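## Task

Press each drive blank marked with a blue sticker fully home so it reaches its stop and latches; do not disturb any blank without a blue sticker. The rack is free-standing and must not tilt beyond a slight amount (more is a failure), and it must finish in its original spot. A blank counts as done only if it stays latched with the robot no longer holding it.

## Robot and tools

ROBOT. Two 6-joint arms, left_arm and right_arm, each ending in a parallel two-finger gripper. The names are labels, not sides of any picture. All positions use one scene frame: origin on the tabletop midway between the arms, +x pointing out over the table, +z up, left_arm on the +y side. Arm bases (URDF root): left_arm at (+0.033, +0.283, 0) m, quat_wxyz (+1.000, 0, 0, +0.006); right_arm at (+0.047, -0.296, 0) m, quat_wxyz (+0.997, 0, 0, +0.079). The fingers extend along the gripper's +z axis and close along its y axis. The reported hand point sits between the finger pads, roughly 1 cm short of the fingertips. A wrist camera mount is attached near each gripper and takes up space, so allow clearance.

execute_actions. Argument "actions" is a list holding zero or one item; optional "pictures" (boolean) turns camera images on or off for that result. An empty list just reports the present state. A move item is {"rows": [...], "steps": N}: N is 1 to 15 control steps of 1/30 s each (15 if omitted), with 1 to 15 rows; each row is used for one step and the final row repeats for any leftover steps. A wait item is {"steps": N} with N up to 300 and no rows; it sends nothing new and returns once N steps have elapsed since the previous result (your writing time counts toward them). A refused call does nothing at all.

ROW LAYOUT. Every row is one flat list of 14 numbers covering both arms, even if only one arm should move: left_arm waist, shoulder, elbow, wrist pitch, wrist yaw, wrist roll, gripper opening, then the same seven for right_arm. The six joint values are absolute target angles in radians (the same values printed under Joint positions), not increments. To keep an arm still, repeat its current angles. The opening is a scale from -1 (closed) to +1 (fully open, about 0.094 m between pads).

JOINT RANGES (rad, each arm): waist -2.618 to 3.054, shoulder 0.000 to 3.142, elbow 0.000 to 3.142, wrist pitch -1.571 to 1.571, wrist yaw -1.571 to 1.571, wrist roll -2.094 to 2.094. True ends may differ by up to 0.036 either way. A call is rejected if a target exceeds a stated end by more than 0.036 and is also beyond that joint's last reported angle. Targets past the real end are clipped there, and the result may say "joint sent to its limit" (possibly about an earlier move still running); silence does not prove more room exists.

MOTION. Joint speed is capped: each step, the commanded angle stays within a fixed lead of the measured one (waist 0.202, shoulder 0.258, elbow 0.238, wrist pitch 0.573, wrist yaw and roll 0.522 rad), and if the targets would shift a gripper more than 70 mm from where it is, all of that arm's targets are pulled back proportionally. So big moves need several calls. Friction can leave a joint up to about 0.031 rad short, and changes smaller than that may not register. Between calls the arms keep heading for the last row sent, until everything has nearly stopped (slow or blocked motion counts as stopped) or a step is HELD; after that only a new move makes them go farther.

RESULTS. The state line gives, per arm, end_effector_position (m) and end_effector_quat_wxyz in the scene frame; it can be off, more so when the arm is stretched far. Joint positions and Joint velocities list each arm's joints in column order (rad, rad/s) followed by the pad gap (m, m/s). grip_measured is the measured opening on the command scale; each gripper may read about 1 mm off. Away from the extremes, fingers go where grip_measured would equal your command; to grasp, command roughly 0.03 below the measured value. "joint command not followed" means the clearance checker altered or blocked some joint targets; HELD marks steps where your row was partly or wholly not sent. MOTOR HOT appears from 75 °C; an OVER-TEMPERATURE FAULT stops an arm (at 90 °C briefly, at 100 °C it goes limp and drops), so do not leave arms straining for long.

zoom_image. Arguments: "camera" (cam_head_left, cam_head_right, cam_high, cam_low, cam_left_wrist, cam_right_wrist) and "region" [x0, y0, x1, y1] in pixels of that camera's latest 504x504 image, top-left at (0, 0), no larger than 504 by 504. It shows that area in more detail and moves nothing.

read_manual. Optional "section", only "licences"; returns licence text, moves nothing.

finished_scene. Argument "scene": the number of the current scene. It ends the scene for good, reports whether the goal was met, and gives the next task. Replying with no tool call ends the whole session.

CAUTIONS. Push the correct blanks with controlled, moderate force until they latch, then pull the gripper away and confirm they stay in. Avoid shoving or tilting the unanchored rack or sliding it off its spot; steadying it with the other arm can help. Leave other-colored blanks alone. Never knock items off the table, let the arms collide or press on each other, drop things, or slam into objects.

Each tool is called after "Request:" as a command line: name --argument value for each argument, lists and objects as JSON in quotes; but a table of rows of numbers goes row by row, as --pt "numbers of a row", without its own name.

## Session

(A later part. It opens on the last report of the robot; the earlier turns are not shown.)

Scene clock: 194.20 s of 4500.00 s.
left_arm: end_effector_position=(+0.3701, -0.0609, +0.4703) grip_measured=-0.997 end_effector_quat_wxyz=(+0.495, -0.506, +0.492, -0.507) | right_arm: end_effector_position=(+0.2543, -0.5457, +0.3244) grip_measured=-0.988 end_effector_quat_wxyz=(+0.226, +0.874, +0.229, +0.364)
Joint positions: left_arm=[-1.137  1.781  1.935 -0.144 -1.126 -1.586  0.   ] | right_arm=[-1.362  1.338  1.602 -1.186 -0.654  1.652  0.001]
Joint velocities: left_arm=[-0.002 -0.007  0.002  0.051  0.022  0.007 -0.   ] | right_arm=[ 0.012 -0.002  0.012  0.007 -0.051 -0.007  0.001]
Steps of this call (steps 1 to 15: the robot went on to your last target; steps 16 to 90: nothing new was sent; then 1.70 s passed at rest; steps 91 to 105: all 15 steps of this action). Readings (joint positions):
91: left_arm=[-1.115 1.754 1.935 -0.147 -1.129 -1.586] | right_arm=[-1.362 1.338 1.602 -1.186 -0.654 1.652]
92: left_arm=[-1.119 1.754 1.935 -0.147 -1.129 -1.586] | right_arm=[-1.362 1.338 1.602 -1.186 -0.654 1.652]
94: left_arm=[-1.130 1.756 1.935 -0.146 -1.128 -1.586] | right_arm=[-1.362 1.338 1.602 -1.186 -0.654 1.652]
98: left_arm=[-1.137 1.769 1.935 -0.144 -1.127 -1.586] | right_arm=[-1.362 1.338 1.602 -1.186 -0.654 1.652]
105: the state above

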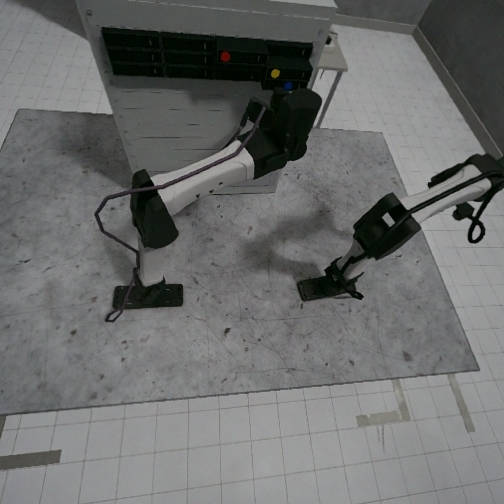

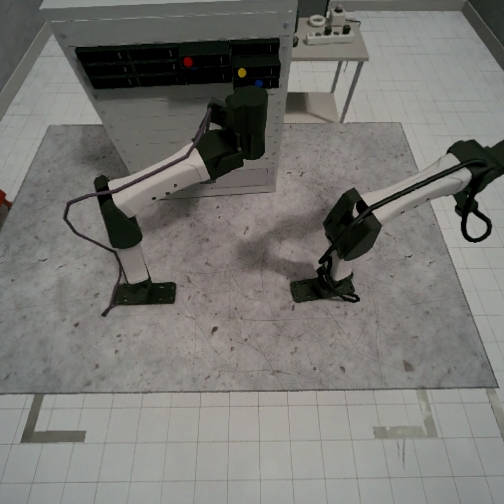

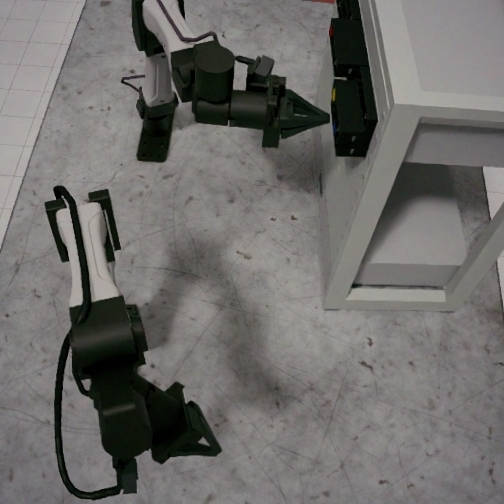

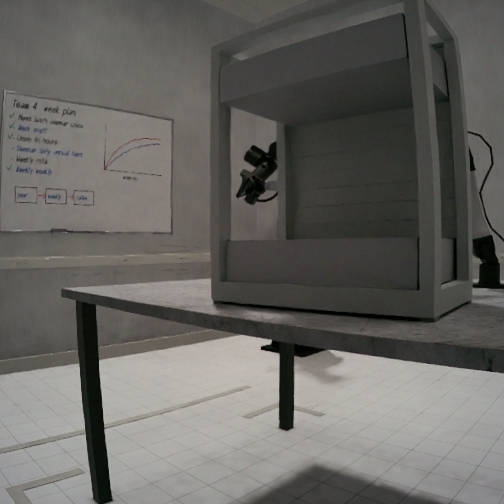

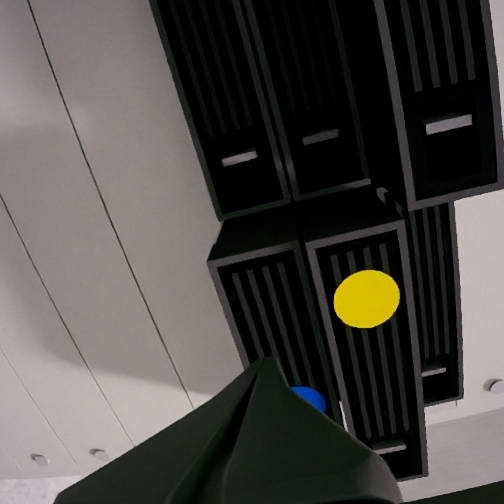

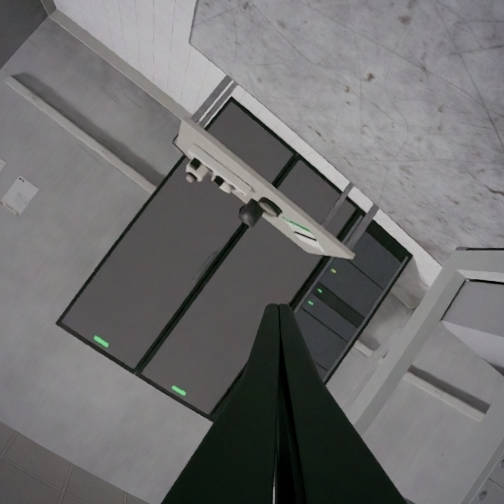

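Request:
execute_actions --actions '[{"rows":[[-1.11,1.815,1.96,-0.155,-1.105,-1.58,-1,-1.362,1.338,1.602,-1.186,-0.654,1.652,-1],[-1.11,1.815,1.96,-0.155,-1.105,-1.58,-1,-1.362,1.338,1.602,-1.186,-0.654,1.652,-1],[-1.11,1.815,1.96,-0.155,-1.105,-1.58,-1,-1.362,1.338,1.602,-1.186,-0.654,1.652,-1],[-1.095,1.83,1.975,-0.16,-1.09,-1.58,-1,-1.362,1.338,1.602,-1.186,-0.654,1.652,-1],[-1.095,1.83,1.975,-0.16,-1.09,-1.58,-1,-1.362,1.338,1.602,-1.186,-0.654,1.652,-1],[-1.095,1.83,1.975,-0.16,-1.09,-1.58,-1,-1.362,1.338,1.602,-1.186,-0.654,1.652,-1],[-1.078,1.845,1.99,-0.163,-1.075,-1.58,-1,-1.362,1.338,1.602,-1.186,-0.654,1.652,-1]],"steps":15}]'

Scene clock: 202.03 s of 4500.00 s.
left_arm: end_effector_position=(+0.3850, -0.0589, +0.4727) grip_measured=-0.997 end_effector_quat_wxyz=(+0.496, -0.508, +0.488, -0.508) | right_arm: end_effector_position=(+0.2543, -0.5457, +0.3244) grip_measured=-0.988 end_effector_quat_wxyz=(+0.226, +0.874, +0.229, +0.364)
Joint positions: left_arm=[-1.101  1.808  1.976 -0.151 -1.096 -1.586  0.   ] | right_arm=[-1.362  1.338  1.602 -1.186 -0.654  1.652  0.001]
Joint velocities: left_arm=[ 0.002 -0.027 -0.022  0.022  0.066  0.007  0.   ] | right_arm=[-0.007  0.007 -0.012  0.007 -0.051 -0.066  0.   ]
Steps of this call (steps 1 to 15: the robot went on to your last target; steps 16 to 90: nothing new was sent; then 4.33 s passed at rest; steps 91 to 105: all 15 steps of this action). Readings (joint positions):
91: left_arm=[-1.136 1.781 1.935 -0.144 -1.124 -1.586] | right_arm=[-1.362 1.338 1.602 -1.186 -0.654 1.652]
92: left_arm=[-1.133 1.782 1.938 -0.144 -1.121 -1.586] | right_arm=[-1.362 1.338 1.602 -1.186 -0.654 1.652]
94: left_arm=[-1.123 1.787 1.947 -0.145 -1.116 -1.586] | right_arm=[-1.362 1.338 1.602 -1.186 -0.654 1.652]
98: left_arm=[-1.111 1.801 1.968 -0.150 -1.107 -1.586] | right_arm=[-1.362 1.338 1.602 -1.186 -0.654 1.652]
105: the state above

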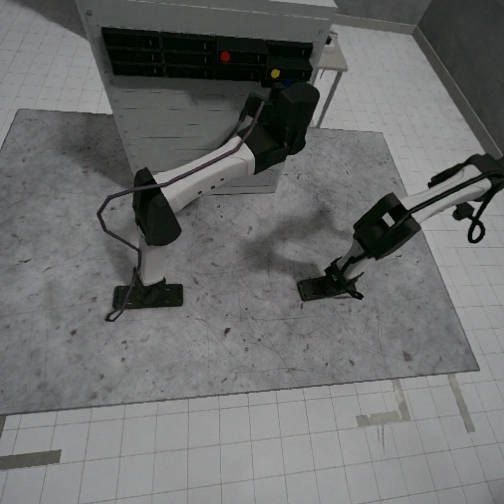

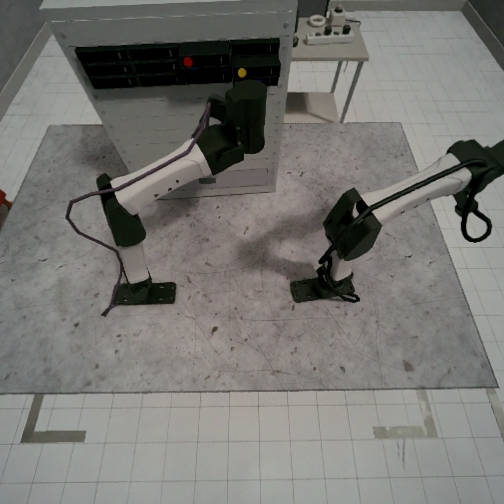

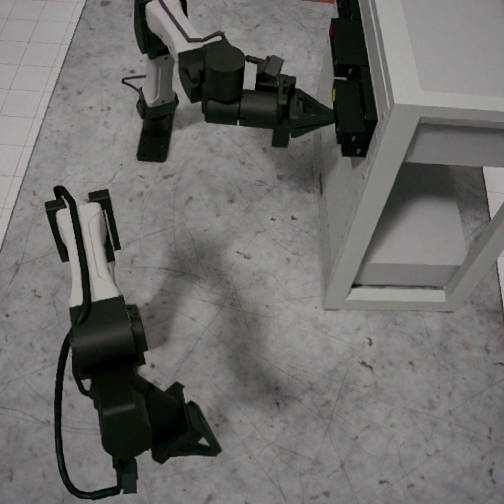

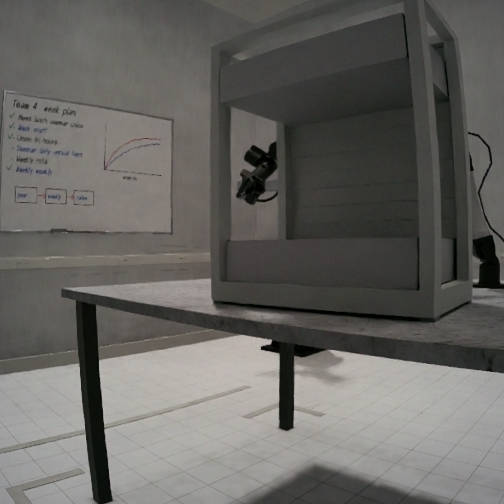

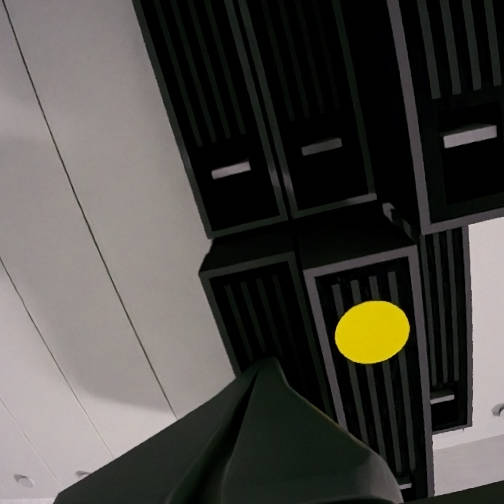

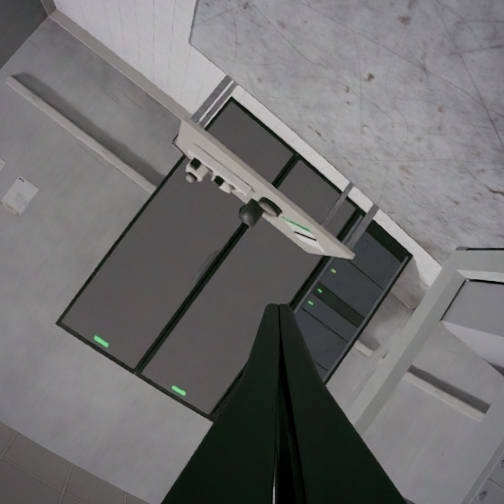

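Pushing in. Continue.

Request:
execute_actions --actions '[{"rows":[[-1.06,1.865,1.995,-0.165,-1.06,-1.58,-1,-1.362,1.338,1.602,-1.186,-0.654,1.652,-1],[-1.06,1.865,1.995,-0.165,-1.06,-1.58,-1,-1.362,1.338,1.602,-1.186,-0.654,1.652,-1],[-1.06,1.865,1.995,-0.165,-1.06,-1.58,-1,-1.362,1.338,1.602,-1.186,-0.654,1.652,-1],[-1.04,1.885,2.015,-0.17,-1.045,-1.58,-1,-1.362,1.338,1.602,-1.186,-0.654,1.652,-1],[-1.04,1.885,2.015,-0.17,-1.045,-1.58,-1,-1.362,1.338,1.602,-1.186,-0.654,1.652,-1],[-1.04,1.885,2.015,-0.17,-1.045,-1.58,-1,-1.362,1.338,1.602,-1.186,-0.654,1.652,-1],[-1.02,1.905,2.03,-0.175,-1.035,-1.58,-1,-1.362,1.338,1.602,-1.186,-0.654,1.652,-1]],"steps":15}]'

Scene clock: 211.97 s of 4500.00 s.
left_arm: end_effector_position=(+0.4075, -0.0586, +0.4699) grip_measured=-0.997 end_effector_quat_wxyz=(+0.498, -0.509, +0.486, -0.506) | right_arm: end_effector_position=(+0.2543, -0.5457, +0.3244) grip_measured=-0.988 end_effector_quat_wxyz=(+0.226, +0.874, +0.229, +0.364)
Joint positions: left_arm=[-1.053  1.854  2.022 -0.15  -1.055 -1.586  0.   ] | right_arm=[-1.362  1.338  1.602 -1.186 -0.654  1.652  0.001]
Joint velocities: left_arm=[ 0.002 -0.002 -0.017  0.007 -0.095 -0.007  0.   ] | right_arm=[ 0.002  0.002 -0.002 -0.022 -0.081 -0.007  0.001]
Steps of this call (steps 1 to 15: the robot went on to your last target; steps 16 to 90: nothing new was sent; then 6.43 s passed at rest; steps 91 to 105: all 15 steps of this action). Readings (joint positions):
91: left_arm=[-1.099 1.810 1.977 -0.151 -1.095 -1.586] | right_arm=[-1.362 1.338 1.602 -1.186 -0.654 1.652]
92: left_arm=[-1.096 1.813 1.980 -0.151 -1.092 -1.586] | right_arm=[-1.362 1.338 1.602 -1.186 -0.654 1.652]
94: left_arm=[-1.086 1.822 1.990 -0.150 -1.084 -1.586] | right_arm=[-1.362 1.338 1.602 -1.186 -0.654 1.652]
98: left_arm=[-1.060 1.848 2.016 -0.149 -1.065 -1.586] | right_arm=[-1.362 1.338 1.602 -1.186 -0.654 1.652]
105: the state above

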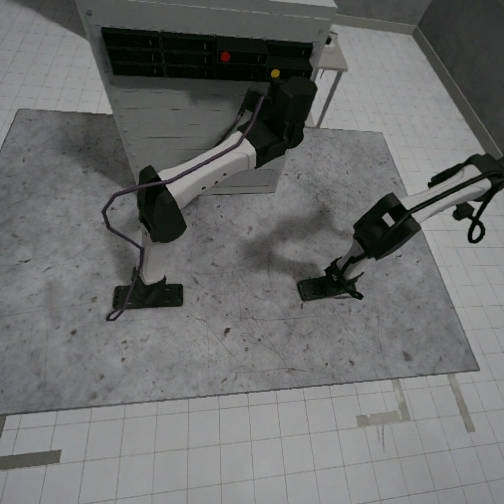

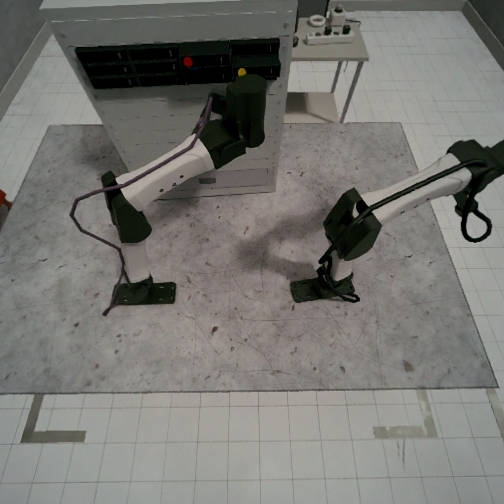

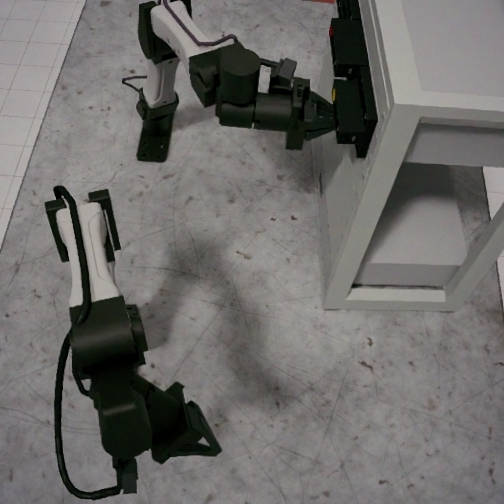

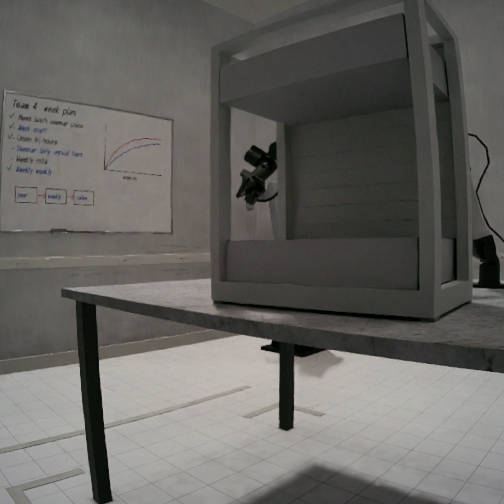

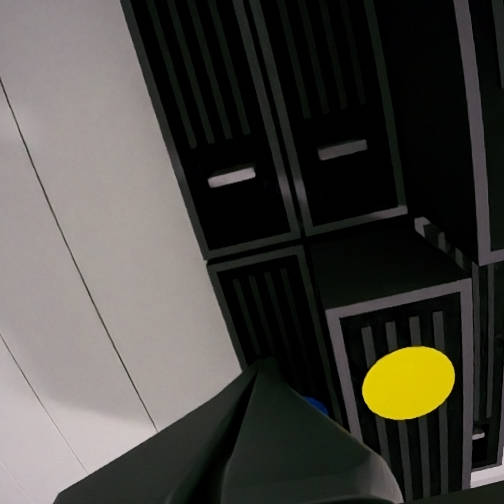

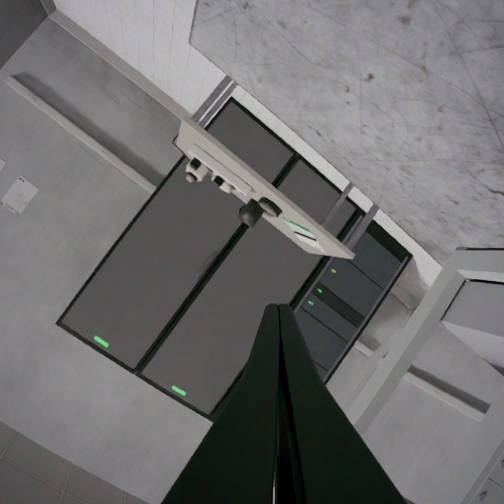

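Request:
execute_actions --actions '[{"rows":[[-1.005,1.925,2.03,-0.17,-1.035,-1.58,-1,-1.362,1.338,1.602,-1.186,-0.654,1.652,-1]],"steps":10}]' --pictures false

Request:
execute_actions --actions '[{"rows":[[-1.07,1.84,2.0,-0.15,-1.07,-1.58,-1,-1.362,1.338,1.602,-1.186,-0.654,1.652,-1],[-1.09,1.82,1.98,-0.15,-1.09,-1.58,-1,-1.362,1.338,1.602,-1.186,-0.654,1.652,-1],[-1.11,1.80,1.96,-0.15,-1.11,-1.58,-1,-1.362,1.338,1.602,-1.186,-0.654,1.652,-1],[-1.14,1.77,1.92,-0.145,-1.14,-1.58,-1,-1.362,1.338,1.602,-1.186,-0.654,1.652,-1],[-1.17,1.74,1.88,-0.14,-1.17,-1.58,-1,-1.362,1.338,1.602,-1.186,-0.654,1.652,-1],[-1.21,1.70,1.84,-0.135,-1.21,-1.58,-1,-1.362,1.338,1.602,-1.186,-0.654,1.652,-1],[-1.25,1.67,1.79,-0.12,-1.25,-1.58,-1,-1.362,1.338,1.602,-1.186,-0.654,1.652,-1]],"steps":15}]'

Scene clock: 220.10 s of 4500.00 s.
left_arm: end_effector_position=(+0.4080, -0.0585, +0.4694) grip_measured=-0.997 end_effector_quat_wxyz=(+0.499, -0.510, +0.486, -0.506) | right_arm: end_effector_position=(+0.2543, -0.5457, +0.3244) grip_measured=-0.988 end_effector_quat_wxyz=(+0.226, +0.874, +0.229, +0.364)
Joint positions: left_arm=[-1.052  1.856  2.022 -0.148 -1.056 -1.586  0.   ] | right_arm=[-1.362  1.338  1.602 -1.186 -0.654  1.652  0.001]
Joint velocities: left_arm=[-0.012 -0.007  0.002 -0.022 -0.022  0.051  0.   ] | right_arm=[ 0.002 -0.007  0.007  0.037 -0.022  0.051 -0.001]
Steps of this call (steps 1 to 15: the robot went on to your last target; steps 16 to 90: nothing new was sent; then 4.80 s passed at rest; steps 91 to 100: all 10 steps of this action). Readings (joint positions):
91: left_arm=[-1.052 1.856 2.022 -0.149 -1.055 -1.586] | right_arm=[-1.362 1.338 1.602 -1.186 -0.654 1.652]
92: left_arm=[-1.052 1.856 2.022 -0.149 -1.056 -1.586] | right_arm=[-1.362 1.338 1.602 -1.186 -0.654 1.652]
94: left_arm=[-1.052 1.856 2.022 -0.148 -1.056 -1.586] | right_arm=[-1.362 1.338 1.602 -1.186 -0.654 1.652]
98: left_arm=[-1.052 1.856 2.022 -0.148 -1.056 -1.586] | right_arm=[-1.362 1.338 1.602 -1.186 -0.654 1.652]
100: the state above

Scene clock: 220.60 s of 4500.00 s.
left_arm: end_effector_position=(+0.3184, -0.0559, +0.4749) grip_measured=-0.997 end_effector_quat_wxyz=(+0.487, -0.503, +0.492, -0.517) | right_arm: end_effector_position=(+0.2543, -0.5457, +0.3244) grip_measured=-0.988 end_effector_quat_wxyz=(+0.226, +0.874, +0.229, +0.364)
Joint positions: left_arm=[-1.259  1.672  1.819 -0.119 -1.226 -1.586  0.   ] | right_arm=[-1.362  1.338  1.602 -1.186 -0.654  1.652  0.001]
Joint velocities: left_arm=[-0.007 -0.007 -0.002  0.11  -0.183 -0.022 -0.001] | right_arm=[ 0.002  0.012  0.022  0.007  0.022 -0.051 -0.001]
Steps of this call (steps 1 to 15: all 15 steps of this action). Readings (joint positions):
1: left_arm=[-1.056 1.853 2.022 -0.147 -1.058 -1.586] | right_arm=[-1.362 1.338 1.602 -1.186 -0.654 1.652]
2: left_arm=[-1.060 1.851 2.019 -0.145 -1.062 -1.586] | right_arm=[-1.362 1.338 1.602 -1.186 -0.654 1.652]
4: left_arm=[-1.080 1.829 1.986 -0.143 -1.080 -1.586] | right_arm=[-1.362 1.338 1.602 -1.186 -0.654 1.652]
8: left_arm=[-1.198 1.725 1.845 -0.137 -1.160 -1.586] | right_arm=[-1.362 1.338 1.602 -1.186 -0.654 1.652]
15: the state above

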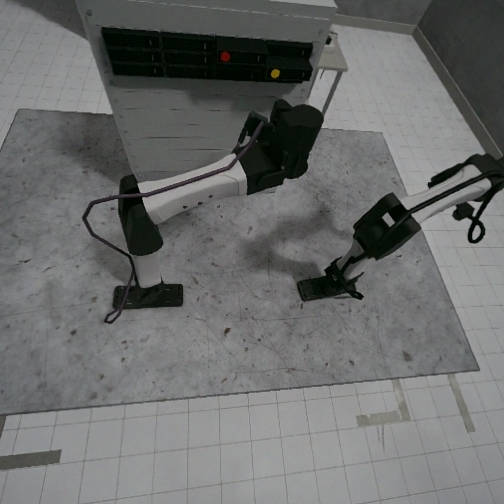

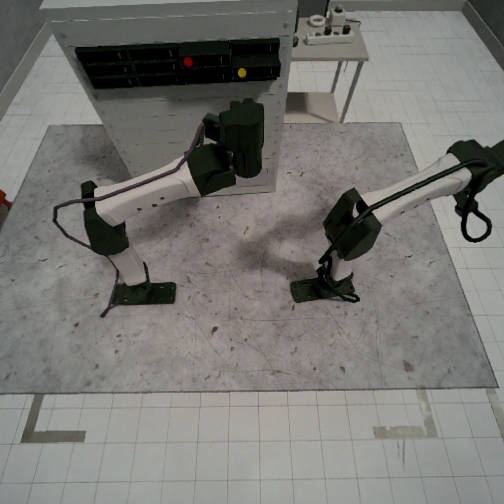

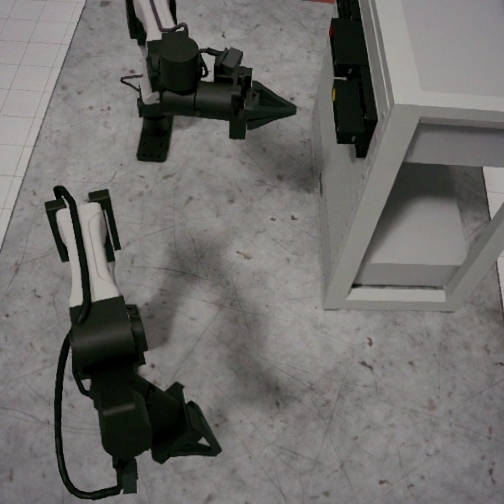

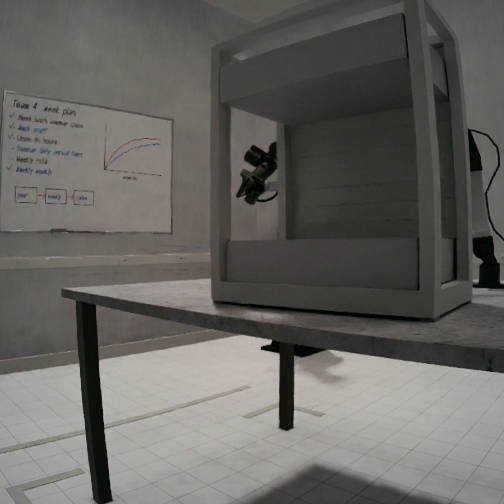

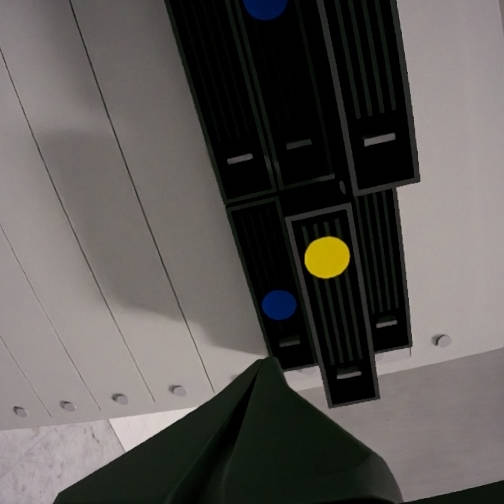

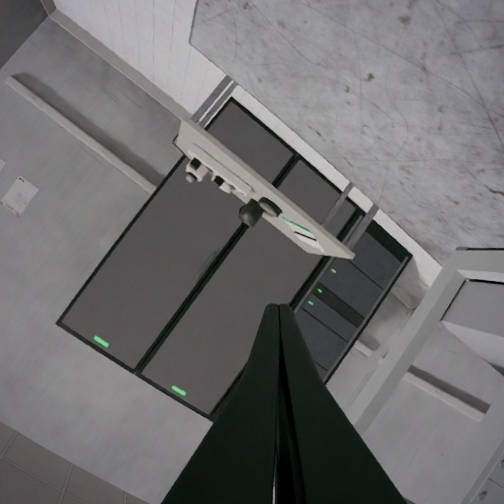

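Request:
zoom_image --camera "cam_left_wrist" --region '[190, 60, 400, 260]'

Region (190, 60, 400, 260) of cam_left_wrist's 504x504 image, scaled by 2.400, with more detail than that image has; it fills the top 480 rows of this view, and the rest is white.

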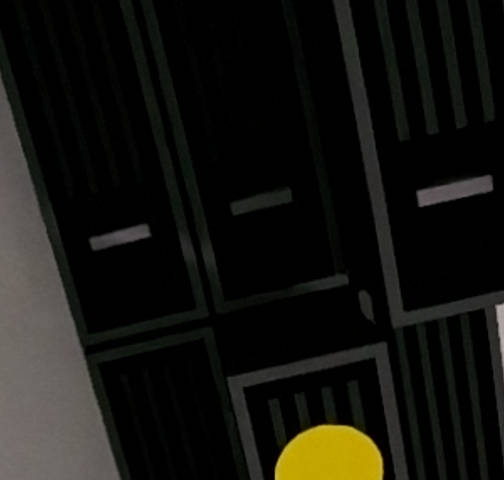

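Request:
finished_scene --scene 1

The scene is finished: the task was done.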